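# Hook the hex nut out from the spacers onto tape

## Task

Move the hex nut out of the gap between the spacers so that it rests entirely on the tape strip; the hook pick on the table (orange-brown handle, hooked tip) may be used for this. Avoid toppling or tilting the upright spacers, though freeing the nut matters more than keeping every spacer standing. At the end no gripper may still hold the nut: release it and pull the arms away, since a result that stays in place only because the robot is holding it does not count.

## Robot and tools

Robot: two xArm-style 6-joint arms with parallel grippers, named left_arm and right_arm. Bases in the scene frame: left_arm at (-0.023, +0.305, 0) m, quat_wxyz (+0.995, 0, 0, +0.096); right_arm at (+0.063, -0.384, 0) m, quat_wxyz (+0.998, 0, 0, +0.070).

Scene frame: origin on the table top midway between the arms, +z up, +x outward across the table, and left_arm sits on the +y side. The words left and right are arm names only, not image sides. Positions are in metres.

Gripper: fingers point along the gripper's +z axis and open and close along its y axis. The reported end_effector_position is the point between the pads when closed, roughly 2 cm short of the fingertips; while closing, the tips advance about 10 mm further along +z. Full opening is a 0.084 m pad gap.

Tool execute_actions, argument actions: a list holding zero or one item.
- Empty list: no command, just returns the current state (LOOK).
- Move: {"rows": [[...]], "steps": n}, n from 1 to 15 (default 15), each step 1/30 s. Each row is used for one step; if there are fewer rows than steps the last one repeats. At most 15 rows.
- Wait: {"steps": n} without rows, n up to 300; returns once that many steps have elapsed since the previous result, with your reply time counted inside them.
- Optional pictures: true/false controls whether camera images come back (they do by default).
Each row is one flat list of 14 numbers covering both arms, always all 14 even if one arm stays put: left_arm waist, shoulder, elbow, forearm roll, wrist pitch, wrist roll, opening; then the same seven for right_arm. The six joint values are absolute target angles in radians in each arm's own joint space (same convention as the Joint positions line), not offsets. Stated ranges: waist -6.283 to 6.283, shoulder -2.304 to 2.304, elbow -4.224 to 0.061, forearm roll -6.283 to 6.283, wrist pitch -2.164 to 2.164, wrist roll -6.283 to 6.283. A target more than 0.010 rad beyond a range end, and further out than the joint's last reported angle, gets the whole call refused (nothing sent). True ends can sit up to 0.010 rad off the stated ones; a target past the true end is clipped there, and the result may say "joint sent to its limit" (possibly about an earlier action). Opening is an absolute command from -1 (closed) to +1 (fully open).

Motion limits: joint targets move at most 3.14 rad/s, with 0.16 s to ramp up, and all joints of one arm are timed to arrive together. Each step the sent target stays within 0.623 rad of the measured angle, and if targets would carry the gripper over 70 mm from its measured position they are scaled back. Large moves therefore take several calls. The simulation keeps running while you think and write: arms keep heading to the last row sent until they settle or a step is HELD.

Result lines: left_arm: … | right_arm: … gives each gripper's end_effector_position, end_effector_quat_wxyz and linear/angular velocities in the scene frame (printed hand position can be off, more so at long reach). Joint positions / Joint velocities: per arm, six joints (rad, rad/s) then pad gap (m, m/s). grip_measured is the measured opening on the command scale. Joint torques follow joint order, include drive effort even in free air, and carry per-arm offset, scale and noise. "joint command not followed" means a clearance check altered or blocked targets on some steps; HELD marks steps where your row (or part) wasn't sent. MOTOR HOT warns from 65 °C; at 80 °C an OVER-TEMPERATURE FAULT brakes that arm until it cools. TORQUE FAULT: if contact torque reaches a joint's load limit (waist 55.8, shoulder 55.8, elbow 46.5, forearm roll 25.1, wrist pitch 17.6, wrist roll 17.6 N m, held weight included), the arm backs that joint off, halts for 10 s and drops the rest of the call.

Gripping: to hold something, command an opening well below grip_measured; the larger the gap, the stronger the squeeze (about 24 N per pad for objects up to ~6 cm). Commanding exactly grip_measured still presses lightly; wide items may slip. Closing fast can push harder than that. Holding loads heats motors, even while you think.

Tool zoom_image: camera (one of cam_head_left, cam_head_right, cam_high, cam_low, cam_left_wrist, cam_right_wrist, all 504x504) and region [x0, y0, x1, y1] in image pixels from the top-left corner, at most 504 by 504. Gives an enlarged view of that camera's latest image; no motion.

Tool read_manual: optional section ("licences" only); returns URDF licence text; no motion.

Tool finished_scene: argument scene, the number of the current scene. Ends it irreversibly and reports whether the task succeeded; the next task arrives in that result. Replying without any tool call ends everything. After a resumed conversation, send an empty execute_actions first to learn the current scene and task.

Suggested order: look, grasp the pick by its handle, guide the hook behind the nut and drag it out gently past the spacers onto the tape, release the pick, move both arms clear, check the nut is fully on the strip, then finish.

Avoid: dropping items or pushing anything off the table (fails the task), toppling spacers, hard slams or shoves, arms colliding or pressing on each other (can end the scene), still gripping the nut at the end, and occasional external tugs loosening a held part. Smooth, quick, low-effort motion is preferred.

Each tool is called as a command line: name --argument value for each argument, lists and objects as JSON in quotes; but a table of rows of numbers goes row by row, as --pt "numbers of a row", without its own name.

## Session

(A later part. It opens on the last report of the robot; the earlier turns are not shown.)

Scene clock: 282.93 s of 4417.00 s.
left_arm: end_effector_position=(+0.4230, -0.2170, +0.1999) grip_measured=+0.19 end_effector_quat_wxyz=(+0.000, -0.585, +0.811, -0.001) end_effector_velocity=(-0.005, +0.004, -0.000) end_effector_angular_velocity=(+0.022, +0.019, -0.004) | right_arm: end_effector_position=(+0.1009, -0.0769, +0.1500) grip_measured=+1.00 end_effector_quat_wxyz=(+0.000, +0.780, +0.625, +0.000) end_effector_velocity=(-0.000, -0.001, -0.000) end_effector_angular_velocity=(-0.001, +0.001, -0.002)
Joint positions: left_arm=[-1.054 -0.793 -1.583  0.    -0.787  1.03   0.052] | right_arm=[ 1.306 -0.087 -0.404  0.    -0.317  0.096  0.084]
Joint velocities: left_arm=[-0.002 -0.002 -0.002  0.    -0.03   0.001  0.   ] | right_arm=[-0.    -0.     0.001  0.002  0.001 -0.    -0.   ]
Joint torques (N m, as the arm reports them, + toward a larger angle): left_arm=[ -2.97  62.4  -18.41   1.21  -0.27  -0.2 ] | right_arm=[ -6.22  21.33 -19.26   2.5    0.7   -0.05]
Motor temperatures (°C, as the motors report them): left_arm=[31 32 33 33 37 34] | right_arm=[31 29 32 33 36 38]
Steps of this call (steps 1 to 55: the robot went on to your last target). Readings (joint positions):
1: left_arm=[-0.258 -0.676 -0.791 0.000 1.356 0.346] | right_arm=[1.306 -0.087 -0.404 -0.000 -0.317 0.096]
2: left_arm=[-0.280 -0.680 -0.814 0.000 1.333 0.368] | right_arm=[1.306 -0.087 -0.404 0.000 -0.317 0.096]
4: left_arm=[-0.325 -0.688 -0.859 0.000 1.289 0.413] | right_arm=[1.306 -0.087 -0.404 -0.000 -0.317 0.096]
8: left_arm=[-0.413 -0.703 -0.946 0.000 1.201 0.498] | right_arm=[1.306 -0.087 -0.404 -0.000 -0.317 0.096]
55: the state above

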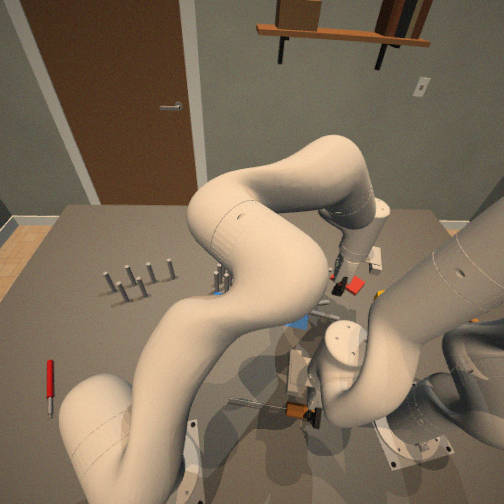

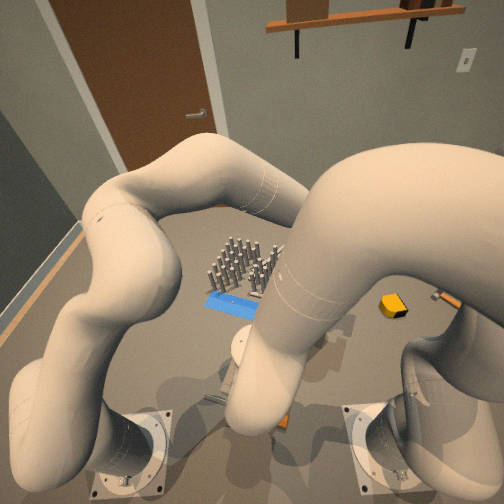

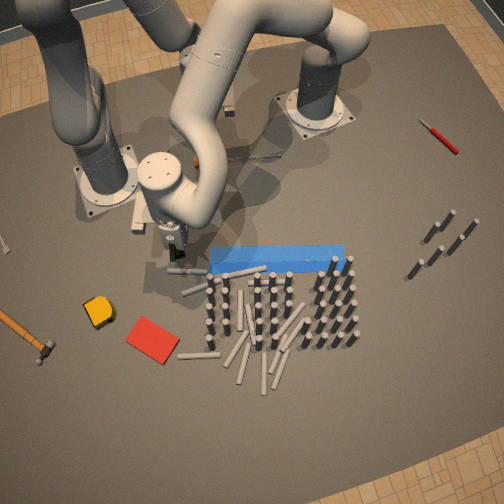

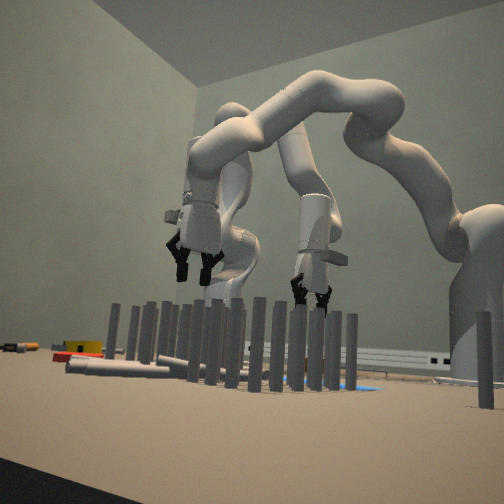

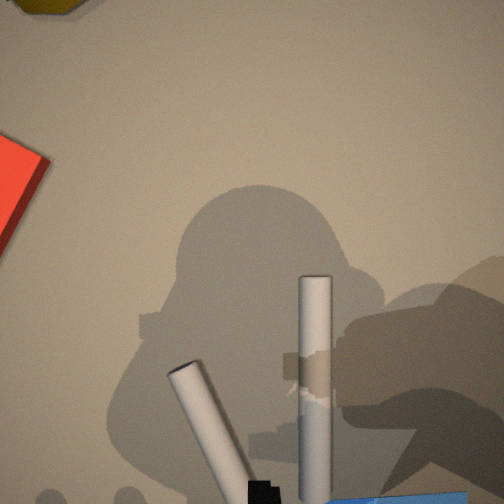

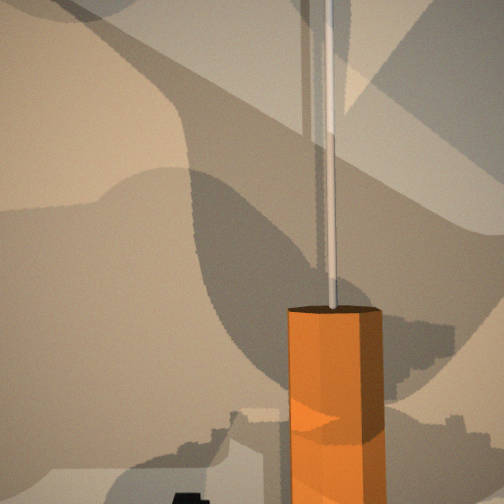

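execute_actions --actions '[{"rows": [[-1.055,-1.0506,-1.5902,0,-0.5396,1.0297,-0.1, 1.3063,-0.087,-0.4039,0,-0.3169,0.0963,1]], "steps": 15}]' --pictures false

execute_actions --actions '[{"rows": [[-1.055,-1.0506,-1.5902,0,-0.5396,1.0297,-0.1, 1.3063,-0.087,-0.4039,0,-0.3169,0.0963,1],[-1.055,-1.0506,-1.5902,0,-0.5396,1.0297,-0.1, 1.3063,-0.087,-0.4039,0,-0.3169,0.0963,1],[-1.055,-1.0506,-1.5902,0,-0.5396,1.0297,-0.1, 1.3063,-0.087,-0.4039,0,-0.3169,0.0963,1],[-1.055,-1.0506,-1.5902,0,-0.5396,1.0297,-1, 1.3063,-0.087,-0.4039,0,-0.3169,0.0963,1]], "steps": 13}]' --pictures false

execute_actions --actions '[{"rows": [[-1.055,-0.7928,-1.5828,0,-0.79,1.0297,-1, 1.3063,-0.087,-0.4039,0,-0.3169,0.0963,1]], "steps": 12}]' --pictures false

execute_actions --actions '[{"rows": [[-0.0323,-0.4427,-1.0289,0,0.9846,0,-1, 1.3063,-0.087,-0.4039,0,-0.3169,0.0963,1]], "steps": 15}]' --pictures false

execute_actions --actions '[{"rows": [[-0.0323,-0.4427,-1.0289,0,0.9846,0,-1, 1.3063,-0.087,-0.4039,0,-0.3169,0.0963,1]], "steps": 15}]' --pictures false

execute_actions --actions '[{"rows": [[-0.0323,-0.4427,-1.0289,0,0.9846,0,-1, 1.3063,-0.087,-0.4039,0,-0.3169,0.0963,1]], "steps": 12}]' --pictures false

execute_actions --actions '[{"rows": [[-0.0323,-0.5729,-0.4441,0,1.6996,0,-1, 1.3063,-0.087,-0.4039,0,-0.3169,0.0963,1]], "steps": 15}]' --pictures false

execute_actions --actions '[{"rows": [[-0.0323,-0.5729,-0.4441,0,1.6996,0,-1, 1.3063,-0.087,-0.4039,0,-0.3169,0.0963,1]], "steps": 10}]' --pictures false

execute_actions --actions '[{"rows": [[-0.0323,-0.9799,-0.6006,0,1.9501,0,-1, 1.3063,-0.087,-0.4039,0,-0.3169,0.0963,1]], "steps": 15}]'

Scene clock: 286.40 s of 4417.00 s.
left_arm: end_effector_position=(+0.4218, -0.2162, +0.0258) grip_measured=-0.11 end_effector_quat_wxyz=(-0.000, -0.584, +0.811, +0.001) end_effector_velocity=(+0.023, -0.027, +0.011) end_effector_angular_velocity=(-0.072, -0.061, +0.001) | right_arm: end_effector_position=(+0.1009, -0.0769, +0.1500) grip_measured=+1.00 end_effector_quat_wxyz=(+0.000, +0.780, +0.625, +0.000) end_effector_velocity=(+0.000, -0.000, -0.000) end_effector_angular_velocity=(-0.000, -0.000, +0.001)
Joint positions: left_arm=[-1.055 -1.049 -1.589 -0.    -0.543  1.03   0.039] | right_arm=[ 1.306 -0.087 -0.404 -0.    -0.317  0.096  0.084]
Joint velocities: left_arm=[-0.    -0.006 -0.044 -0.001  0.056 -0.001  0.   ] | right_arm=[ 0.    -0.     0.    -0.001  0.     0.     0.   ]
Joint torques (N m, as the arm reports them, + toward a larger angle): left_arm=[ -0.17  71.45 -17.08   1.59  -0.69  -0.08] | right_arm=[ -5.78  20.01 -19.06   2.24   0.81  -0.07]
Motor temperatures (°C, as the motors report them): left_arm=[31 32 33 33 37 34] | right_arm=[31 29 32 33 36 38]
Steps of this call (steps 1 to 30: the robot went on to your last target; steps 31 to 89: nothing new was sent; steps 90 to 104: all 15 steps of this action). Readings (joint positions):
90: left_arm=[-1.055 -0.793 -1.583 -0.000 -0.790 1.030] | right_arm=[1.306 -0.087 -0.404 0.000 -0.317 0.096]
91: left_arm=[-1.055 -0.798 -1.584 0.000 -0.783 1.030] | right_arm=[1.306 -0.087 -0.404 0.000 -0.317 0.096]
93: left_arm=[-1.055 -0.842 -1.589 0.000 -0.737 1.030] | right_arm=[1.306 -0.087 -0.404 -0.000 -0.317 0.096]
97: left_arm=[-1.055 -0.946 -1.587 -0.000 -0.641 1.030] | right_arm=[1.306 -0.087 -0.404 0.000 -0.317 0.096]
104: the state above

Scene clock: 286.83 s of 4417.00 s.
left_arm: end_effector_position=(+0.4227, -0.2172, +0.0257) grip_measured=-0.65 end_effector_quat_wxyz=(+0.000, -0.584, +0.811, -0.001) end_effector_velocity=(+0.000, +0.001, -0.001) end_effector_angular_velocity=(+0.001, +0.001, +0.002) | right_arm: end_effector_position=(+0.1009, -0.0769, +0.1500) grip_measured=+1.00 end_effector_quat_wxyz=(+0.000, +0.780, +0.625, +0.000) end_effector_velocity=(-0.000, -0.001, -0.000) end_effector_angular_velocity=(-0.002, +0.000, +0.001)
Joint positions: left_arm=[-1.055 -1.05  -1.591  0.    -0.54   1.03   0.015] | right_arm=[ 1.306 -0.087 -0.404 -0.    -0.317  0.096  0.084]
Joint velocities: left_arm=[ 0.001 -0.001  0.    -0.    -0.    -0.001  0.   ] | right_arm=[ 0.     0.     0.002 -0.    -0.    -0.     0.   ]
Joint torques (N m, as the arm reports them, + toward a larger angle): left_arm=[ -1.36  58.2  -13.33   1.1    0.22   0.07] | right_arm=[ -7.3   20.79 -19.47   2.6    0.79  -0.01]
Motor temperatures (°C, as the motors report them): left_arm=[31 32 33 33 37 34] | right_arm=[31 29 32 33 36 38]
Steps of this call (steps 1 to 13: all 13 steps of this action). Readings (joint positions):
1: left_arm=[-1.055 -1.049 -1.590 -0.000 -0.541 1.030] | right_arm=[1.306 -0.087 -0.404 -0.000 -0.317 0.096]
2: left_arm=[-1.055 -1.048 -1.591 0.000 -0.541 1.030] | right_arm=[1.306 -0.087 -0.404 0.000 -0.317 0.096]
4: left_arm=[-1.055 -1.049 -1.591 0.000 -0.540 1.030] | right_arm=[1.306 -0.087 -0.404 -0.000 -0.317 0.096]
8: left_arm=[-1.055 -1.050 -1.591 0.000 -0.540 1.030] | right_arm=[1.306 -0.087 -0.404 -0.000 -0.317 0.096]
13: the state above

Scene clock: 287.23 s of 4417.00 s.
left_arm: end_effector_position=(+0.4243, -0.2191, +0.1907) grip_measured=-0.65 end_effector_quat_wxyz=(+0.000, -0.584, +0.811, -0.003) end_effector_velocity=(+0.001, -0.001, +0.274) end_effector_angular_velocity=(-0.068, -0.059, -0.001) | right_arm: end_effector_position=(+0.1009, -0.0769, +0.1500) grip_measured=+1.00 end_effector_quat_wxyz=(+0.000, +0.780, +0.625, +0.000) end_effector_velocity=(+0.000, -0.000, -0.000) end_effector_angular_velocity=(-0.001, -0.000, +0.001)
Joint positions: left_arm=[-1.055 -0.808 -1.586  0.    -0.772  1.03   0.015] | right_arm=[ 1.306 -0.087 -0.404  0.    -0.317  0.096  0.084]
Joint velocities: left_arm=[-0.     0.379 -0.032  0.001 -0.322 -0.    -0.   ] | right_arm=[-0.     0.     0.    -0.001 -0.001  0.001 -0.   ]
Joint torques (N m, as the arm reports them, + toward a larger angle): left_arm=[-1.86 10.82 -6.73  1.18  0.09 -0.03] | right_arm=[ -5.9   21.19 -19.62   2.71   0.72  -0.11]
Motor temperatures (°C, as the motors report them): left_arm=[31 32 33 33 37 34] | right_arm=[31 29 32 33 36 38]
Steps of this call (steps 1 to 12: all 12 steps of this action). Readings (joint positions):
1: left_arm=[-1.055 -1.050 -1.591 0.000 -0.540 1.030] | right_arm=[1.306 -0.087 -0.404 -0.000 -0.317 0.096]
2: left_arm=[-1.055 -1.045 -1.589 -0.000 -0.546 1.030] | right_arm=[1.306 -0.087 -0.404 -0.000 -0.317 0.096]
4: left_arm=[-1.055 -1.002 -1.584 -0.000 -0.593 1.030] | right_arm=[1.306 -0.087 -0.404 -0.000 -0.317 0.096]
8: left_arm=[-1.055 -0.898 -1.586 0.000 -0.689 1.030] | right_arm=[1.306 -0.087 -0.404 -0.000 -0.317 0.096]
12: the state above

Scene clock: 287.73 s of 4417.00 s.
left_arm: end_effector_position=(+0.5619, -0.0458, +0.2076) grip_measured=-0.65 end_effector_quat_wxyz=(-0.010, +0.807, -0.578, +0.120) end_effector_velocity=(+0.287, +0.424, +0.041) end_effector_angular_velocity=(-0.463, -0.425, +1.476) | right_arm: end_effector_position=(+0.1009, -0.0769, +0.1500) grip_measured=+1.00 end_effector_quat_wxyz=(+0.000, +0.780, +0.625, +0.000) end_effector_velocity=(-0.000, -0.000, -0.000) end_effector_angular_velocity=(-0.000, +0.000, -0.002)
Joint positions: left_arm=[-0.731 -0.647 -1.345  0.    -0.456  0.703  0.015] | right_arm=[ 1.306 -0.087 -0.404  0.    -0.317  0.096  0.084]
Joint velocities: left_arm=[ 0.749  0.263  0.408  0.001  0.747 -0.749 -0.   ] | right_arm=[ 0.    -0.     0.001  0.001  0.001  0.001 -0.   ]
Joint torques (N m, as the arm reports them, + toward a larger angle): left_arm=[ -1.59  56.74 -18.42  -0.04   0.36   0.05] | right_arm=[ -5.59  19.96 -19.43   2.85   0.73  -0.11]
Motor temperatures (°C, as the motors report them): left_arm=[31 32 33 33 37 34] | right_arm=[31 29 32 33 36 38]
Steps of this call (steps 1 to 15: all 15 steps of this action). Readings (joint positions):
1: left_arm=[-1.055 -0.799 -1.586 0.000 -0.780 1.029] | right_arm=[1.306 -0.087 -0.404 -0.000 -0.317 0.096]
2: left_arm=[-1.051 -0.793 -1.581 -0.000 -0.778 1.024] | right_arm=[1.306 -0.087 -0.404 -0.000 -0.317 0.096]
4: left_arm=[-1.011 -0.771 -1.540 -0.000 -0.733 0.979] | right_arm=[1.306 -0.087 -0.404 0.000 -0.317 0.096]
8: left_arm=[-0.907 -0.719 -1.457 -0.000 -0.631 0.878] | right_arm=[1.306 -0.087 -0.404 0.000 -0.317 0.096]
15: the state above

Scene clock: 288.23 s of 4417.00 s.
left_arm: end_effector_position=(+0.6796, +0.1763, +0.2451) grip_measured=-0.65 end_effector_quat_wxyz=(-0.024, +0.922, -0.247, +0.298) end_effector_velocity=(+0.188, +0.439, +0.135) end_effector_angular_velocity=(-0.541, -0.885, +1.189) | right_arm: end_effector_position=(+0.1009, -0.0769, +0.1500) grip_measured=+1.00 end_effector_quat_wxyz=(+0.000, +0.780, +0.625, +0.000) end_effector_velocity=(+0.000, +0.002, +0.001) end_effector_angular_velocity=(+0.003, -0.001, +0.001)
Joint positions: left_arm=[-0.372 -0.541 -1.18   0.    -0.033  0.342  0.015] | right_arm=[ 1.306 -0.087 -0.404 -0.    -0.317  0.096  0.084]
Joint velocities: left_arm=[ 0.651  0.189  0.289  0.002  1.068 -0.656  0.   ] | right_arm=[-0.     0.    -0.003 -0.     0.001 -0.001  0.   ]
Joint torques (N m, as the arm reports them, + toward a larger angle): left_arm=[ -2.89  47.88 -19.53   0.84   0.72   0.19] | right_arm=[ -5.71  21.28 -18.72   2.63   0.86   0.04]
Motor temperatures (°C, as the motors report them): left_arm=[31 32 33 33 37 34] | right_arm=[31 29 32 33 36 38]
Steps of this call (steps 1 to 15: all 15 steps of this action). Readings (joint positions):
1: left_arm=[-0.706 -0.639 -1.331 0.000 -0.431 0.678] | right_arm=[1.306 -0.087 -0.404 -0.000 -0.317 0.096]
2: left_arm=[-0.681 -0.630 -1.319 0.000 -0.406 0.653] | right_arm=[1.306 -0.087 -0.404 -0.000 -0.317 0.096]
4: left_arm=[-0.631 -0.615 -1.295 0.000 -0.356 0.603] | right_arm=[1.306 -0.087 -0.404 -0.000 -0.317 0.096]
8: left_arm=[-0.533 -0.587 -1.251 0.000 -0.253 0.505] | right_arm=[1.306 -0.087 -0.404 0.000 -0.317 0.096]
15: the state above

Scene clock: 288.63 s of 4417.00 s.
left_arm: end_effector_position=(+0.7410, +0.3337, +0.3387) grip_measured=-0.65 end_effector_quat_wxyz=(-0.042, +0.847, -0.036, +0.529) end_effector_velocity=(+0.097, +0.326, +0.346) end_effector_angular_velocity=(-0.325, -1.597, +0.608) | right_arm: end_effector_position=(+0.1009, -0.0769, +0.1500) grip_measured=+1.00 end_effector_quat_wxyz=(+0.000, +0.780, +0.625, +0.000) end_effector_velocity=(+0.000, -0.000, +0.000) end_effector_angular_velocity=(-0.001, -0.000, +0.000)
Joint positions: left_arm=[-0.154 -0.478 -1.083 -0.     0.514  0.122  0.015] | right_arm=[ 1.306 -0.087 -0.404 -0.    -0.317  0.096  0.084]
Joint velocities: left_arm=[ 0.42   0.122  0.187 -0.001  1.649 -0.428  0.   ] | right_arm=[-0.     0.     0.    -0.    -0.001  0.     0.   ]
Joint torques (N m, as the arm reports them, + toward a larger angle): left_arm=[ -1.09  49.49 -18.71   0.58   1.69  -0.44] | right_arm=[ -6.12  20.84 -19.11   2.61   0.59  -0.02]
Motor temperatures (°C, as the motors report them): left_arm=[31 32 33 33 37 34] | right_arm=[31 29 32 33 36 38]
Steps of this call (steps 1 to 12: all 12 steps of this action). Readings (joint positions):
1: left_arm=[-0.351 -0.534 -1.170 0.000 0.004 0.321] | right_arm=[1.306 -0.087 -0.404 -0.000 -0.317 0.096]
2: left_arm=[-0.329 -0.528 -1.161 0.000 0.042 0.300] | right_arm=[1.306 -0.087 -0.404 0.000 -0.317 0.096]
4: left_arm=[-0.289 -0.517 -1.143 0.000 0.122 0.259] | right_arm=[1.306 -0.087 -0.404 -0.000 -0.317 0.096]
8: left_arm=[-0.215 -0.495 -1.110 -0.000 0.304 0.184] | right_arm=[1.306 -0.087 -0.404 -0.000 -0.317 0.096]
12: the state above

Scene clock: 289.13 s of 4417.00 s.
left_arm: end_effector_position=(+0.6096, +0.3835, +0.2285) grip_measured=-0.65 end_effector_quat_wxyz=(-0.048, +0.798, +0.035, +0.600) end_effector_velocity=(-0.360, +0.057, -0.044) end_effector_angular_velocity=(-0.033, -0.970, +0.203) | right_arm: end_effector_position=(+0.1009, -0.0769, +0.1500) grip_measured=+1.00 end_effector_quat_wxyz=(+0.000, +0.780, +0.625, +0.000) end_effector_velocity=(+0.000, +0.001, +0.001) end_effector_angular_velocity=(+0.002, -0.000, +0.001)
Joint positions: left_arm=[-0.068 -0.537 -0.666  0.     1.164  0.035  0.015] | right_arm=[ 1.306 -0.087 -0.404  0.    -0.317  0.096  0.084]
Joint velocities: left_arm=[ 0.159 -0.163  1.001 -0.     2.122 -0.159  0.   ] | right_arm=[ 0.     0.    -0.002 -0.001 -0.    -0.    -0.   ]
Joint torques (N m, as the arm reports them, + toward a larger angle): left_arm=[  1.64  43.03 -11.37   0.2    2.49  -0.09] | right_arm=[ -7.07  20.91 -19.59   2.76   0.71   0.  ]
Motor temperatures (°C, as the motors report them): left_arm=[31 32 33 33 37 34] | right_arm=[31 29 32 33 36 38]
Steps of this call (steps 1 to 15: all 15 steps of this action). Readings (joint positions):
1: left_arm=[-0.140 -0.474 -1.076 -0.000 0.569 0.108] | right_arm=[1.306 -0.087 -0.404 -0.000 -0.317 0.096]
2: left_arm=[-0.128 -0.471 -1.068 -0.000 0.619 0.097] | right_arm=[1.306 -0.087 -0.404 0.000 -0.317 0.096]
4: left_arm=[-0.120 -0.478 -1.017 0.000 0.678 0.089] | right_arm=[1.306 -0.087 -0.404 -0.000 -0.317 0.096]
8: left_arm=[-0.103 -0.500 -0.894 0.000 0.801 0.071] | right_arm=[1.306 -0.087 -0.404 -0.000 -0.317 0.096]
15: the state above

Scene clock: 289.47 s of 4417.00 s.
left_arm: end_effector_position=(+0.5211, +0.3918, +0.2493) grip_measured=-0.65 end_effector_quat_wxyz=(-0.056, +0.707, +0.056, +0.703) end_effector_velocity=(-0.014, +0.001, +0.025) end_effector_angular_velocity=(+0.009, -0.117, +0.004) | right_arm: end_effector_position=(+0.1009, -0.0769, +0.1500) grip_measured=+1.00 end_effector_quat_wxyz=(+0.000, +0.780, +0.625, +0.000) end_effector_velocity=(-0.000, +0.000, +0.000) end_effector_angular_velocity=(+0.001, +0.000, -0.001)
Joint positions: left_arm=[-0.033 -0.572 -0.447 -0.     1.691  0.001  0.015] | right_arm=[ 1.306 -0.087 -0.404  0.    -0.317  0.096  0.084]
Joint velocities: left_arm=[ 0.007 -0.003  0.031  0.003  0.151 -0.009 -0.   ] | right_arm=[-0.     0.     0.     0.001  0.     0.     0.   ]
Joint torques (N m, as the arm reports them, + toward a larger angle): left_arm=[ 0.23 38.13 -8.49 -0.04  1.38 -0.32] | right_arm=[ -3.87  21.92 -19.41   2.8    0.79   0.04]
Motor temperatures (°C, as the motors report them): left_arm=[31 32 33 33 37 34] | right_arm=[31 29 32 33 36 38]
Steps of this call (steps 1 to 10: all 10 steps of this action). Readings (joint positions):
1: left_arm=[-0.062 -0.543 -0.632 -0.000 1.238 0.030] | right_arm=[1.306 -0.087 -0.404 -0.000 -0.317 0.096]
2: left_arm=[-0.057 -0.548 -0.600 -0.000 1.316 0.025] | right_arm=[1.306 -0.087 -0.404 0.000 -0.317 0.096]
4: left_arm=[-0.047 -0.558 -0.537 -0.000 1.471 0.015] | right_arm=[1.306 -0.087 -0.404 -0.000 -0.317 0.096]
8: left_arm=[-0.034 -0.571 -0.454 -0.000 1.670 0.002] | right_arm=[1.306 -0.087 -0.404 0.000 -0.317 0.096]
10: the state above

Scene clock: 289.97 s of 4417.00 s.
left_arm: end_effector_position=(+0.5198, +0.3919, +0.1310) grip_measured=-0.65 end_effector_quat_wxyz=(-0.056, +0.705, +0.056, +0.705) end_effector_velocity=(+0.004, +0.001, +0.002) end_effector_angular_velocity=(+0.005, -0.034, +0.001) | right_arm: end_effector_position=(+0.1009, -0.0769, +0.1500) grip_measured=+1.00 end_effector_quat_wxyz=(+0.000, +0.780, +0.625, +0.000) end_effector_velocity=(+0.000, +0.001, +0.000) end_effector_angular_velocity=(+0.002, -0.000, -0.000)
Joint positions: left_arm=[-0.032 -0.977 -0.599 -0.     1.948  0.     0.015] | right_arm=[ 1.306 -0.087 -0.404  0.    -0.317  0.096  0.084]
Joint velocities: left_arm=[ 0.    -0.019 -0.019 -0.001  0.035 -0.001 -0.   ] | right_arm=[ 0.     0.    -0.001  0.     0.001 -0.     0.   ]
Joint torques (N m, as the arm reports them, + toward a larger angle): left_arm=[-0.17 42.87 -0.46  0.46  2.56  0.01] | right_arm=[ -6.99  20.64 -19.08   2.6    0.83  -0.14]
Motor temperatures (°C, as the motors report them): left_arm=[31 32 33 33 37 34] | right_arm=[31 29 32 33 36 38]
Steps of this call (steps 1 to 15: all 15 steps of this action). Readings (joint positions):
1: left_arm=[-0.033 -0.573 -0.447 0.000 1.695 0.000] | right_arm=[1.306 -0.087 -0.404 -0.000 -0.317 0.096]
2: left_arm=[-0.033 -0.578 -0.449 0.000 1.701 0.000] | right_arm=[1.306 -0.087 -0.404 -0.000 -0.317 0.096]
4: left_arm=[-0.033 -0.634 -0.472 0.000 1.740 0.000] | right_arm=[1.306 -0.087 -0.404 -0.000 -0.317 0.096]
8: left_arm=[-0.033 -0.844 -0.550 0.000 1.865 0.000] | right_arm=[1.306 -0.087 -0.404 -0.000 -0.317 0.096]
15: the state above

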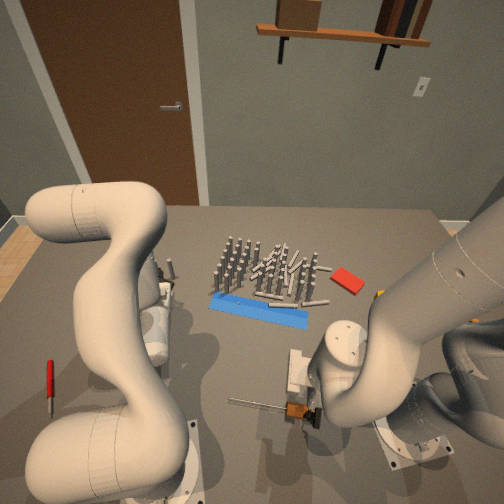

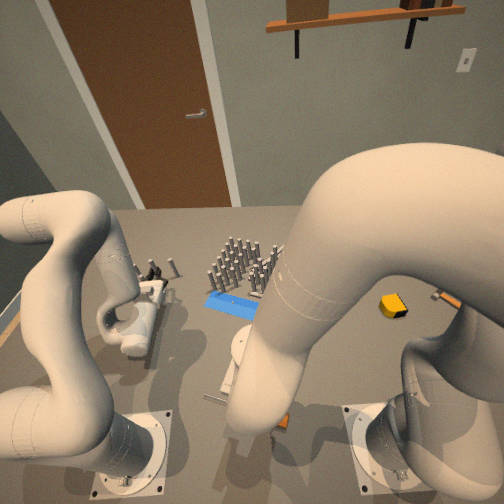

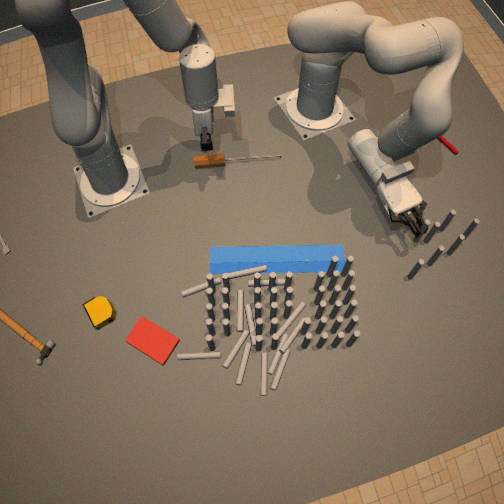

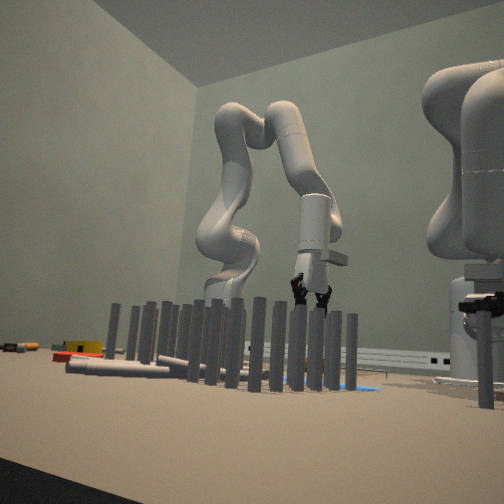

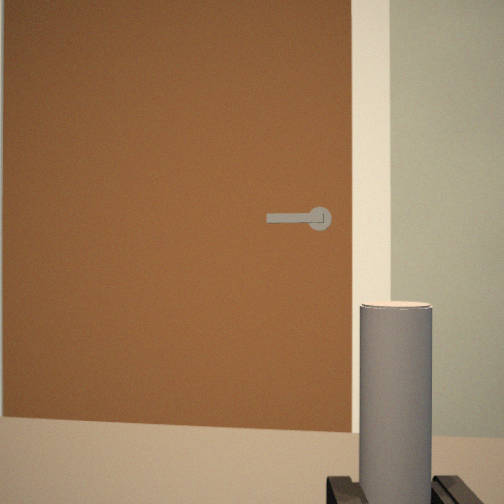

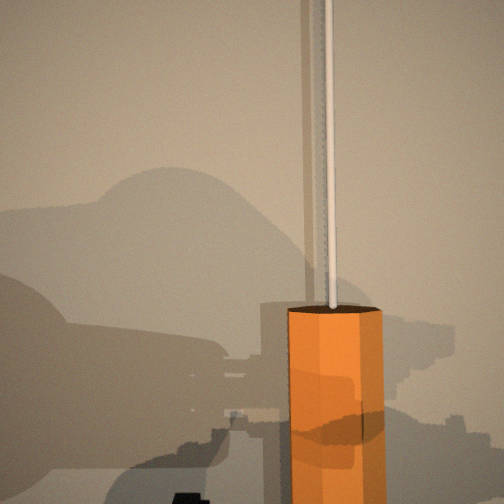

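execute_actions --actions '[{"rows": [[-0.0323,-1.2018,-0.7327,0,2.0398,0,-1, 1.3063,-0.087,-0.4039,0,-0.3169,0.0963,1]], "steps": 15}]' --pictures false

execute_actions --actions '[{"rows": [[-0.0323,-1.2018,-0.7327,0,2.0398,0,-1, 1.3063,-0.087,-0.4039,0,-0.3169,0.0963,1],[-0.0323,-1.2018,-0.7327,0,2.0398,0,-1, 1.3063,-0.087,-0.4039,0,-0.3169,0.0963,1],[-0.0323,-1.2018,-0.7327,0,2.0398,0,-1, 1.3063,-0.087,-0.4039,0,-0.3169,0.0963,1],[-0.0323,-1.2018,-0.7327,0,2.0398,0,-1, 1.3063,-0.087,-0.4039,0,-0.3169,0.0963,1],[-0.0323,-1.2018,-0.7327,0,2.0398,0,0.2, 1.3063,-0.087,-0.4039,0,-0.3169,0.0963,1]], "steps": 14}]' --pictures false

execute_actions --actions '[{"rows": [[-0.0323,-0.9799,-0.6006,0,1.9501,0,0.2, 1.3063,-0.087,-0.4039,0,-0.3169,0.0963,1]], "steps": 11}]' --pictures false

execute_actions --actions '[{"rows": [[-0.0323,-0.5729,-0.4441,0,1.6996,0,0.2, 1.3063,-0.087,-0.4039,0,-0.3169,0.0963,1]], "steps": 13}]' --pictures false

execute_actions --actions '[{"rows": [[-1.0025,-0.8933,-1.754,0,-0.8607,0.65,0.2, 1.3063,-0.087,-0.4039,0,-0.3169,0.0963,1]], "steps": 15}]' --pictures false

execute_actions --actions '[{"steps": 55}]'

Scene clock: 293.87 s of 4417.00 s.
left_arm: end_effector_position=(+0.5193, +0.3918, +0.0576) grip_measured=-0.65 end_effector_quat_wxyz=(-0.056, +0.705, +0.056, +0.705) end_effector_velocity=(-0.001, -0.000, -0.003) end_effector_angular_velocity=(+0.000, +0.004, +0.000) | right_arm: end_effector_position=(+0.1009, -0.0769, +0.1500) grip_measured=+1.00 end_effector_quat_wxyz=(+0.000, +0.780, +0.625, +0.000) end_effector_velocity=(+0.000, +0.001, +0.001) end_effector_angular_velocity=(+0.002, -0.001, +0.002)
Joint positions: left_arm=[-0.032 -1.2   -0.732 -0.     2.04   0.     0.015] | right_arm=[ 1.306 -0.087 -0.404  0.    -0.317  0.096  0.084]
Joint velocities: left_arm=[ 0.001 -0.007 -0.001  0.001  0.001  0.001  0.   ] | right_arm=[-0.     0.    -0.002 -0.002 -0.    -0.     0.   ]
Joint torques (N m, as the arm reports them, + toward a larger angle): left_arm=[-0.8  48.07  1.67  0.15  1.8  -0.13] | right_arm=[ -6.81  19.26 -19.43   2.55   0.52  -0.03]
Motor temperatures (°C, as the motors report them): left_arm=[31 32 33 33 37 34] | right_arm=[31 29 32 33 36 38]
Steps of this call (steps 1 to 15: the robot went on to your last target; steps 16 to 90: nothing new was sent; then 0.40 s passed at rest; steps 91 to 105: all 15 steps of this action). Readings (joint positions):
91: left_arm=[-0.032 -0.980 -0.601 -0.000 1.950 0.000] | right_arm=[1.306 -0.087 -0.404 0.000 -0.317 0.096]
92: left_arm=[-0.032 -0.985 -0.604 -0.000 1.953 0.000] | right_arm=[1.306 -0.087 -0.404 -0.000 -0.317 0.096]
94: left_arm=[-0.032 -1.041 -0.639 -0.000 1.978 0.000] | right_arm=[1.306 -0.087 -0.404 -0.000 -0.317 0.096]
98: left_arm=[-0.032 -1.188 -0.722 0.000 2.031 -0.000] | right_arm=[1.306 -0.087 -0.404 -0.000 -0.317 0.096]
105: the state above

Scene clock: 294.33 s of 4417.00 s.
left_arm: end_effector_position=(+0.5191, +0.3917, +0.0569) grip_measured=+0.19 end_effector_quat_wxyz=(-0.056, +0.705, +0.056, +0.705) end_effector_velocity=(-0.000, +0.000, -0.000) end_effector_angular_velocity=(-0.001, +0.001, +0.001) | right_arm: end_effector_position=(+0.1009, -0.0769, +0.1500) grip_measured=+1.00 end_effector_quat_wxyz=(+0.000, +0.780, +0.625, +0.000) end_effector_velocity=(+0.000, -0.000, -0.000) end_effector_angular_velocity=(-0.000, -0.000, +0.001)
Joint positions: left_arm=[-0.032 -1.202 -0.733 -0.     2.04   0.     0.052] | right_arm=[ 1.306 -0.087 -0.404 -0.    -0.317  0.096  0.084]
Joint velocities: left_arm=[ 0.001 -0.001  0.    -0.001 -0.    -0.001  0.   ] | right_arm=[-0.    -0.     0.001 -0.001  0.    -0.001 -0.   ]
Joint torques (N m, as the arm reports them, + toward a larger angle): left_arm=[ 0.02 47.94  1.87 -0.1   1.83 -0.11] | right_arm=[ -6.62  20.36 -19.52   2.81   0.64  -0.01]
Motor temperatures (°C, as the motors report them): left_arm=[31 32 33 33 37 34] | right_arm=[31 29 32 33 36 38]
Steps of this call (steps 1 to 14: all 14 steps of this action). Readings (joint positions):
1: left_arm=[-0.032 -1.201 -0.732 -0.000 2.040 0.000] | right_arm=[1.306 -0.087 -0.404 -0.000 -0.317 0.096]
2: left_arm=[-0.032 -1.201 -0.732 -0.000 2.040 0.000] | right_arm=[1.306 -0.087 -0.404 0.000 -0.317 0.096]
4: left_arm=[-0.032 -1.201 -0.733 -0.000 2.040 0.000] | right_arm=[1.306 -0.087 -0.404 -0.000 -0.317 0.096]
8: left_arm=[-0.032 -1.202 -0.733 -0.000 2.040 0.000] | right_arm=[1.306 -0.087 -0.404 -0.000 -0.317 0.096]
14: the state above

Scene clock: 294.70 s of 4417.00 s.
left_arm: end_effector_position=(+0.5196, +0.3918, +0.1293) grip_measured=+0.19 end_effector_quat_wxyz=(-0.056, +0.705, +0.056, +0.705) end_effector_velocity=(-0.007, -0.002, -0.002) end_effector_angular_velocity=(-0.005, +0.035, -0.002) | right_arm: end_effector_position=(+0.1009, -0.0769, +0.1500) grip_measured=+1.00 end_effector_quat_wxyz=(+0.000, +0.780, +0.625, +0.000) end_effector_velocity=(-0.000, +0.000, +0.000) end_effector_angular_velocity=(-0.000, +0.000, +0.001)
Joint positions: left_arm=[-0.032 -0.982 -0.602 -0.     1.951  0.     0.052] | right_arm=[ 1.306 -0.087 -0.404 -0.    -0.317  0.096  0.084]
Joint velocities: left_arm=[-0.001  0.021  0.026  0.001 -0.03   0.001 -0.   ] | right_arm=[-0.     0.    -0.     0.    -0.001 -0.001  0.   ]
Joint torques (N m, as the arm reports them, + toward a larger angle): left_arm=[-1.19 40.85 -1.92 -0.1   1.72 -0.13] | right_arm=[ -6.86  20.   -19.04   2.88   0.65  -0.06]
Motor temperatures (°C, as the motors report them): left_arm=[31 32 33 33 37 34] | right_arm=[31 29 32 33 36 38]
Steps of this call (steps 1 to 11: all 11 steps of this action). Readings (joint positions):
1: left_arm=[-0.032 -1.202 -0.733 0.000 2.040 -0.000] | right_arm=[1.306 -0.087 -0.404 -0.000 -0.317 0.096]
2: left_arm=[-0.032 -1.196 -0.729 0.000 2.037 -0.000] | right_arm=[1.306 -0.087 -0.404 0.000 -0.317 0.096]
4: left_arm=[-0.032 -1.141 -0.694 0.000 2.012 -0.000] | right_arm=[1.306 -0.087 -0.404 -0.000 -0.317 0.096]
8: left_arm=[-0.032 -0.994 -0.611 -0.000 1.959 0.000] | right_arm=[1.306 -0.087 -0.404 0.000 -0.317 0.096]
11: the state above

Scene clock: 295.13 s of 4417.00 s.
left_arm: end_effector_position=(+0.5201, +0.3919, +0.2487) grip_measured=+0.19 end_effector_quat_wxyz=(-0.056, +0.704, +0.056, +0.706) end_effector_velocity=(-0.015, -0.003, +0.013) end_effector_angular_velocity=(-0.009, +0.059, -0.000) | right_arm: end_effector_position=(+0.1009, -0.0769, +0.1500) grip_measured=+1.00 end_effector_quat_wxyz=(+0.000, +0.780, +0.625, +0.000) end_effector_velocity=(+0.000, +0.000, +0.000) end_effector_angular_velocity=(+0.001, -0.001, +0.000)
Joint positions: left_arm=[-0.032 -0.58  -0.447 -0.     1.705  0.     0.052] | right_arm=[ 1.306 -0.087 -0.404 -0.    -0.317  0.096  0.084]
Joint velocities: left_arm=[-0.001  0.11   0.062 -0.    -0.108  0.001  0.   ] | right_arm=[-0.    -0.    -0.001 -0.001  0.     0.001  0.   ]
Joint torques (N m, as the arm reports them, + toward a larger angle): left_arm=[-1.88 27.35 -7.45 -0.02  1.69  0.13] | right_arm=[ -5.48  21.77 -18.91   2.73   0.66  -0.07]
Motor temperatures (°C, as the motors report them): left_arm=[31 32 33 33 37 34] | right_arm=[31 29 32 33 36 38]
Steps of this call (steps 1 to 13: all 13 steps of this action). Readings (joint positions):
1: left_arm=[-0.032 -0.982 -0.601 -0.000 1.950 -0.000] | right_arm=[1.306 -0.087 -0.404 -0.000 -0.317 0.096]
2: left_arm=[-0.032 -0.976 -0.598 0.000 1.946 -0.000] | right_arm=[1.306 -0.087 -0.404 -0.000 -0.317 0.096]
4: left_arm=[-0.032 -0.920 -0.575 0.000 1.908 -0.000] | right_arm=[1.306 -0.087 -0.404 -0.000 -0.317 0.096]
8: left_arm=[-0.032 -0.712 -0.498 0.000 1.785 0.000] | right_arm=[1.306 -0.087 -0.404 -0.000 -0.317 0.096]
13: the state above

Scene clock: 295.63 s of 4417.00 s.
left_arm: end_effector_position=(+0.6387, +0.1943, +0.2082) grip_measured=+0.19 end_effector_quat_wxyz=(-0.036, +0.736, -0.165, +0.656) end_effector_velocity=(+0.178, -0.506, -0.023) end_effector_angular_velocity=(+0.470, +0.138, -0.761) | right_arm: end_effector_position=(+0.1009, -0.0769, +0.1500) grip_measured=+1.00 end_effector_quat_wxyz=(+0.000, +0.780, +0.625, +0.000) end_effector_velocity=(-0.000, +0.000, +0.000) end_effector_angular_velocity=(-0.000, +0.000, -0.001)
Joint positions: left_arm=[-0.357 -0.714 -0.77   0.     1.377  0.276  0.052] | right_arm=[ 1.306 -0.087 -0.404 -0.    -0.317  0.096  0.084]
Joint velocities: left_arm=[-0.7   -0.216 -0.7   -0.001 -0.698  0.446 -0.   ] | right_arm=[ 0.    -0.    -0.001  0.001 -0.001 -0.    -0.   ]
Joint torques (N m, as the arm reports them, + toward a larger angle): left_arm=[ -2.81  49.6  -10.44   0.11   1.69  -0.1 ] | right_arm=[ -5.91  20.34 -19.67   2.79   0.74   0.02]
Motor temperatures (°C, as the motors report them): left_arm=[31 32 33 33 37 34] | right_arm=[31 29 32 33 36 38]
Steps of this call (steps 1 to 15: all 15 steps of this action). Readings (joint positions):
1: left_arm=[-0.033 -0.577 -0.446 -0.000 1.702 0.000] | right_arm=[1.306 -0.087 -0.404 0.000 -0.317 0.096]
2: left_arm=[-0.038 -0.580 -0.450 -0.000 1.695 0.007] | right_arm=[1.306 -0.087 -0.404 -0.000 -0.317 0.096]
4: left_arm=[-0.084 -0.605 -0.497 -0.000 1.648 0.054] | right_arm=[1.306 -0.087 -0.404 -0.000 -0.317 0.096]
8: left_arm=[-0.188 -0.653 -0.601 -0.000 1.545 0.150] | right_arm=[1.306 -0.087 -0.404 -0.000 -0.317 0.096]
15: the state above

Scene clock: 297.47 s of 4417.00 s.
left_arm: end_effector_position=(+0.4760, -0.2208, +0.2000) grip_measured=+0.19 end_effector_quat_wxyz=(+0.000, +0.745, -0.667, +0.000) end_effector_velocity=(-0.002, +0.001, -0.001) end_effector_angular_velocity=(+0.006, +0.004, -0.001) | right_arm: end_effector_position=(+0.1009, -0.0769, +0.1500) grip_measured=+1.00 end_effector_quat_wxyz=(+0.000, +0.780, +0.625, +0.000) end_effector_velocity=(-0.000, -0.001, -0.000) end_effector_angular_velocity=(-0.001, +0.001, -0.001)
Joint positions: left_arm=[-1.002 -0.893 -1.754  0.    -0.86   0.65   0.052] | right_arm=[ 1.306 -0.087 -0.404  0.    -0.317  0.096  0.084]
Joint velocities: left_arm=[-0.001 -0.001  0.001  0.001 -0.006 -0.001 -0.   ] | right_arm=[-0.     0.     0.001  0.001 -0.    -0.    -0.   ]
Joint torques (N m, as the arm reports them, + toward a larger angle): left_arm=[ -3.14  65.07 -18.94   1.69  -0.14  -0.05] | right_arm=[ -5.59  20.92 -19.15   2.67   0.73  -0.06]
Motor temperatures (°C, as the motors report them): left_arm=[31 32 33 33 37 34] | right_arm=[31 29 32 33 36 38]
Steps of this call (steps 1 to 55: the robot went on to your last target). Readings (joint positions):
1: left_arm=[-0.380 -0.721 -0.793 0.000 1.354 0.290] | right_arm=[1.306 -0.087 -0.404 -0.000 -0.317 0.096]
2: left_arm=[-0.403 -0.728 -0.817 0.000 1.331 0.304] | right_arm=[1.306 -0.087 -0.404 0.000 -0.317 0.096]
4: left_arm=[-0.448 -0.740 -0.862 0.000 1.285 0.330] | right_arm=[1.306 -0.087 -0.404 -0.000 -0.317 0.096]
8: left_arm=[-0.533 -0.764 -0.959 0.000 1.188 0.379] | right_arm=[1.306 -0.087 -0.404 -0.000 -0.317 0.096]
55: the state above

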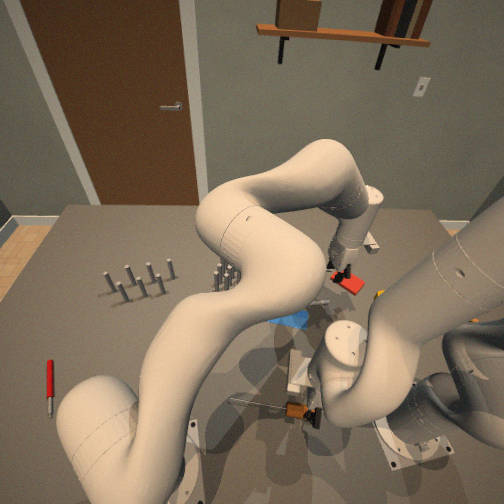

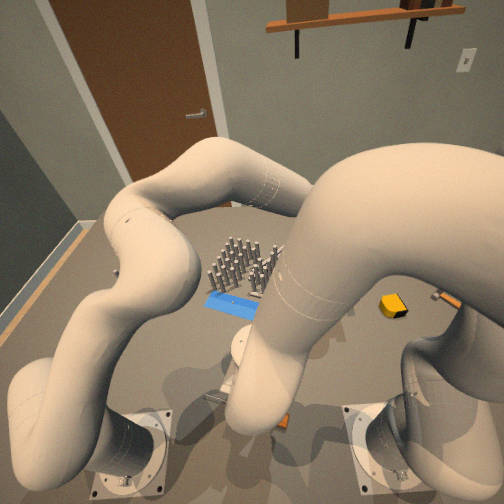

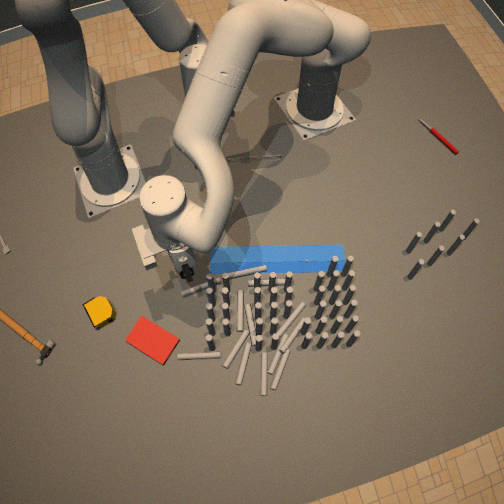

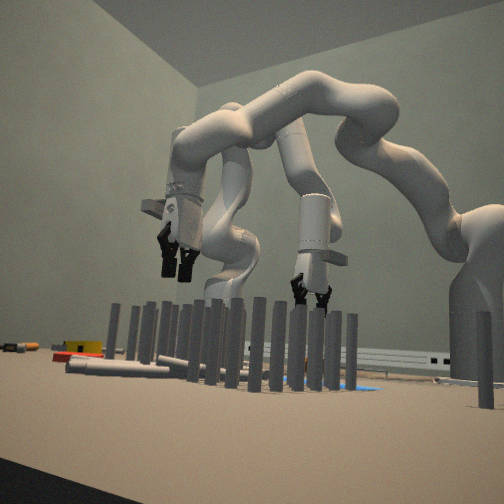

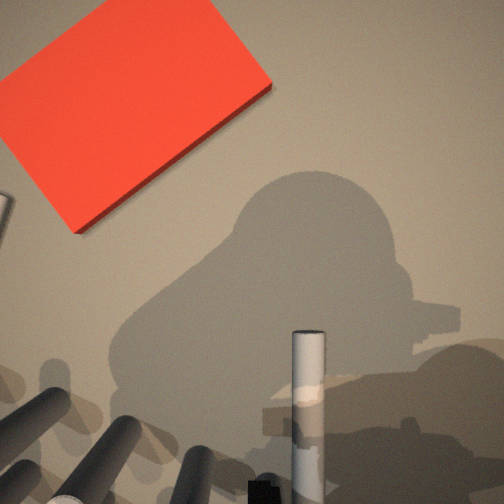

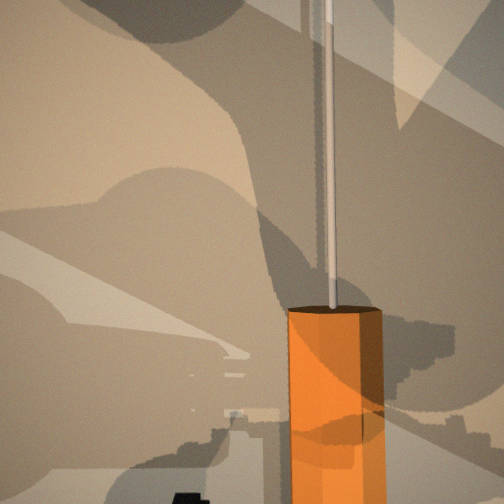

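execute_actions --actions '[{"rows": [[-1.0174,-1.1489,-1.7832,0,-0.6343,0.6349,0.2, 1.3063,-0.087,-0.4039,0,-0.3169,0.0963,1]], "steps": 15}]' --pictures false

execute_actions --actions '[{"rows": [[-1.0174,-1.1489,-1.7832,0,-0.6343,0.6349,0.2, 1.3063,-0.087,-0.4039,0,-0.3169,0.0963,1],[-1.0174,-1.1489,-1.7832,0,-0.6343,0.6349,0.2, 1.3063,-0.087,-0.4039,0,-0.3169,0.0963,1],[-1.0174,-1.1489,-1.7832,0,-0.6343,0.6349,0.2, 1.3063,-0.087,-0.4039,0,-0.3169,0.0963,1],[-1.0174,-1.1489,-1.7832,0,-0.6343,0.6349,-1, 1.3063,-0.087,-0.4039,0,-0.3169,0.0963,1]], "steps": 14}]' --pictures false

execute_actions --actions '[{"rows": [[-1.0174,-0.8933,-1.754,0,-0.8607,0.6349,-1, 1.3063,-0.087,-0.4039,0,-0.3169,0.0963,1]], "steps": 13}]'

Scene clock: 301.33 s of 4417.00 s.
left_arm: end_effector_position=(+0.4703, -0.2306, +0.0257) grip_measured=+0.19 end_effector_quat_wxyz=(-0.000, +0.745, -0.667, -0.001) end_effector_velocity=(+0.026, -0.026, +0.017) end_effector_angular_velocity=(-0.072, -0.068, +0.002) | right_arm: end_effector_position=(+0.1009, -0.0769, +0.1500) grip_measured=+1.00 end_effector_quat_wxyz=(+0.000, +0.780, +0.625, +0.000) end_effector_velocity=(+0.000, -0.001, -0.000) end_effector_angular_velocity=(-0.001, -0.000, +0.001)
Joint positions: left_arm=[-1.017 -1.147 -1.782 -0.    -0.637  0.635  0.052] | right_arm=[ 1.306 -0.087 -0.404 -0.    -0.317  0.096  0.084]
Joint velocities: left_arm=[ 0.001 -0.003 -0.051  0.002  0.051 -0.003  0.   ] | right_arm=[-0.     0.     0.001 -0.001 -0.    -0.     0.   ]
Joint torques (N m, as the arm reports them, + toward a larger angle): left_arm=[  1.78  74.85 -19.16   1.24  -0.56  -0.09] | right_arm=[ -6.33  21.9  -19.06   2.58   0.76  -0.02]
Motor temperatures (°C, as the motors report them): left_arm=[31 32 33 33 37 34] | right_arm=[31 29 32 33 36 38]
Steps of this call (steps 1 to 30: the robot went on to your last target; steps 31 to 90: nothing new was sent; then 0.37 s passed at rest; steps 91 to 105: all 15 steps of this action). Readings (joint positions):
91: left_arm=[-1.003 -0.894 -1.754 0.000 -0.860 0.650] | right_arm=[1.306 -0.087 -0.404 -0.000 -0.317 0.096]
92: left_arm=[-1.003 -0.898 -1.756 0.000 -0.855 0.650] | right_arm=[1.306 -0.087 -0.404 -0.000 -0.317 0.096]
94: left_arm=[-1.005 -0.942 -1.765 0.000 -0.812 0.647] | right_arm=[1.306 -0.087 -0.404 0.000 -0.317 0.096]
98: left_arm=[-1.011 -1.045 -1.771 -0.000 -0.726 0.641] | right_arm=[1.306 -0.087 -0.404 0.000 -0.317 0.096]
105: the state above

Scene clock: 301.80 s of 4417.00 s.
left_arm: end_effector_position=(+0.4711, -0.2316, +0.0255) grip_measured=-0.65 end_effector_quat_wxyz=(+0.000, +0.745, -0.667, +0.000) end_effector_velocity=(+0.000, -0.001, +0.001) end_effector_angular_velocity=(-0.001, -0.001, +0.000) | right_arm: end_effector_position=(+0.1009, -0.0769, +0.1500) grip_measured=+1.00 end_effector_quat_wxyz=(+0.000, +0.780, +0.625, +0.000) end_effector_velocity=(+0.000, +0.001, +0.000) end_effector_angular_velocity=(+0.001, -0.000, +0.001)
Joint positions: left_arm=[-1.017 -1.148 -1.784  0.    -0.634  0.635  0.015] | right_arm=[ 1.306 -0.087 -0.404 -0.    -0.317  0.096  0.084]
Joint velocities: left_arm=[-0.001  0.001 -0.001 -0.    -0.    -0.001  0.   ] | right_arm=[ 0.     0.    -0.001 -0.     0.    -0.     0.   ]
Joint torques (N m, as the arm reports them, + toward a larger angle): left_arm=[  0.41  68.2  -14.48   1.02  -0.08   0.09] | right_arm=[ -6.58  20.88 -19.02   3.03   0.73  -0.08]
Motor temperatures (°C, as the motors report them): left_arm=[31 32 33 33 37 34] | right_arm=[31 29 32 33 36 38]
Steps of this call (steps 1 to 14: all 14 steps of this action). Readings (joint positions):
1: left_arm=[-1.017 -1.147 -1.783 -0.000 -0.636 0.635] | right_arm=[1.306 -0.087 -0.404 0.000 -0.317 0.096]
2: left_arm=[-1.017 -1.147 -1.784 0.000 -0.635 0.635] | right_arm=[1.306 -0.087 -0.404 -0.000 -0.317 0.096]
4: left_arm=[-1.017 -1.147 -1.784 0.000 -0.635 0.635] | right_arm=[1.306 -0.087 -0.404 0.000 -0.317 0.096]
8: left_arm=[-1.017 -1.148 -1.784 0.000 -0.634 0.635] | right_arm=[1.306 -0.087 -0.404 -0.000 -0.317 0.096]
14: the state above

Scene clock: 302.23 s of 4417.00 s.
left_arm: end_effector_position=(+0.4698, -0.2302, +0.1975) grip_measured=-0.65 end_effector_quat_wxyz=(+0.000, +0.745, -0.667, +0.003) end_effector_velocity=(-0.014, +0.014, +0.115) end_effector_angular_velocity=(+0.006, +0.006, +0.000) | right_arm: end_effector_position=(+0.1009, -0.0769, +0.1500) grip_measured=+1.00 end_effector_quat_wxyz=(+0.000, +0.780, +0.625, +0.000) end_effector_velocity=(-0.000, -0.000, -0.000) end_effector_angular_velocity=(-0.000, +0.000, -0.000)
Joint positions: left_arm=[-1.017 -0.899 -1.758  0.    -0.852  0.635  0.015] | right_arm=[ 1.306 -0.087 -0.404 -0.    -0.317  0.096  0.084]
Joint velocities: left_arm=[-0.001  0.172  0.024 -0.001 -0.156 -0.    -0.   ] | right_arm=[ 0.     0.     0.001  0.001  0.001 -0.001  0.   ]
Joint torques (N m, as the arm reports them, + toward a larger angle): left_arm=[-2.88 29.58 -9.26  1.19 -0.09 -0.07] | right_arm=[ -5.66  20.98 -18.71   2.85   0.8   -0.03]
Motor temperatures (°C, as the motors report them): left_arm=[31 32 33 33 37 34] | right_arm=[31 29 32 33 36 38]
Steps of this call (steps 1 to 13: all 13 steps of this action). Readings (joint positions):
1: left_arm=[-1.017 -1.148 -1.784 0.000 -0.635 0.635] | right_arm=[1.306 -0.087 -0.404 -0.000 -0.317 0.096]
2: left_arm=[-1.017 -1.144 -1.781 -0.000 -0.640 0.635] | right_arm=[1.306 -0.087 -0.404 -0.000 -0.317 0.096]
4: left_arm=[-1.017 -1.100 -1.772 -0.000 -0.683 0.635] | right_arm=[1.306 -0.087 -0.404 -0.000 -0.317 0.096]
8: left_arm=[-1.017 -0.997 -1.766 0.000 -0.769 0.635] | right_arm=[1.306 -0.087 -0.404 0.000 -0.317 0.096]
13: the state above

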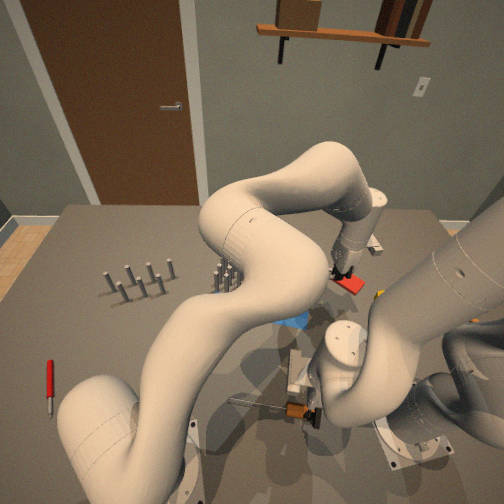

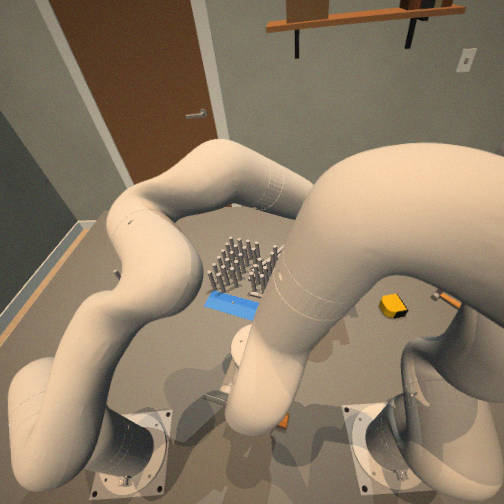

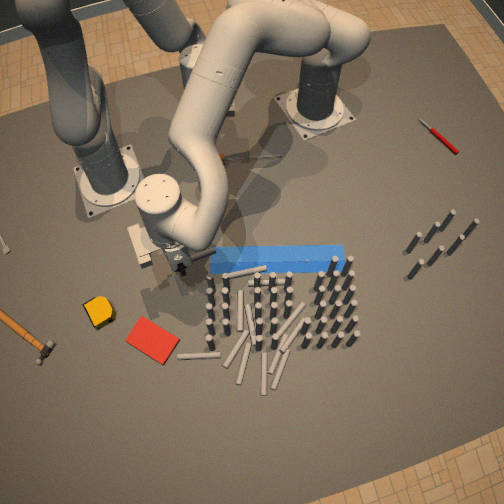

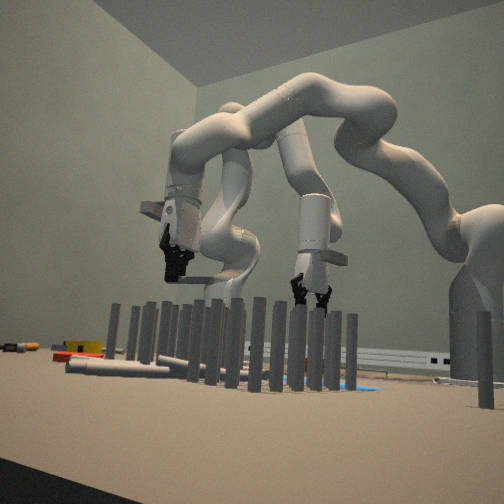

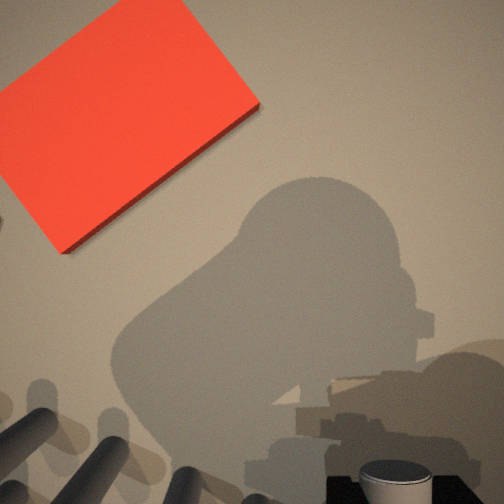

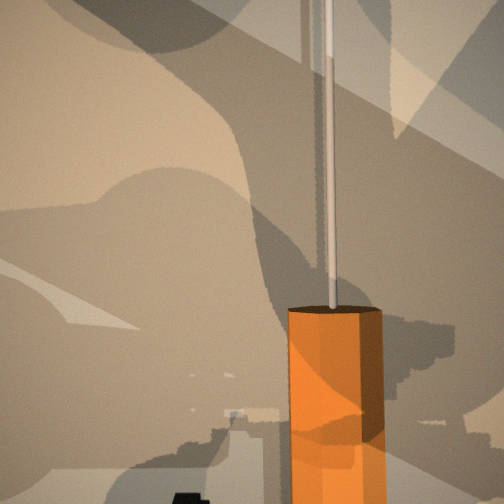

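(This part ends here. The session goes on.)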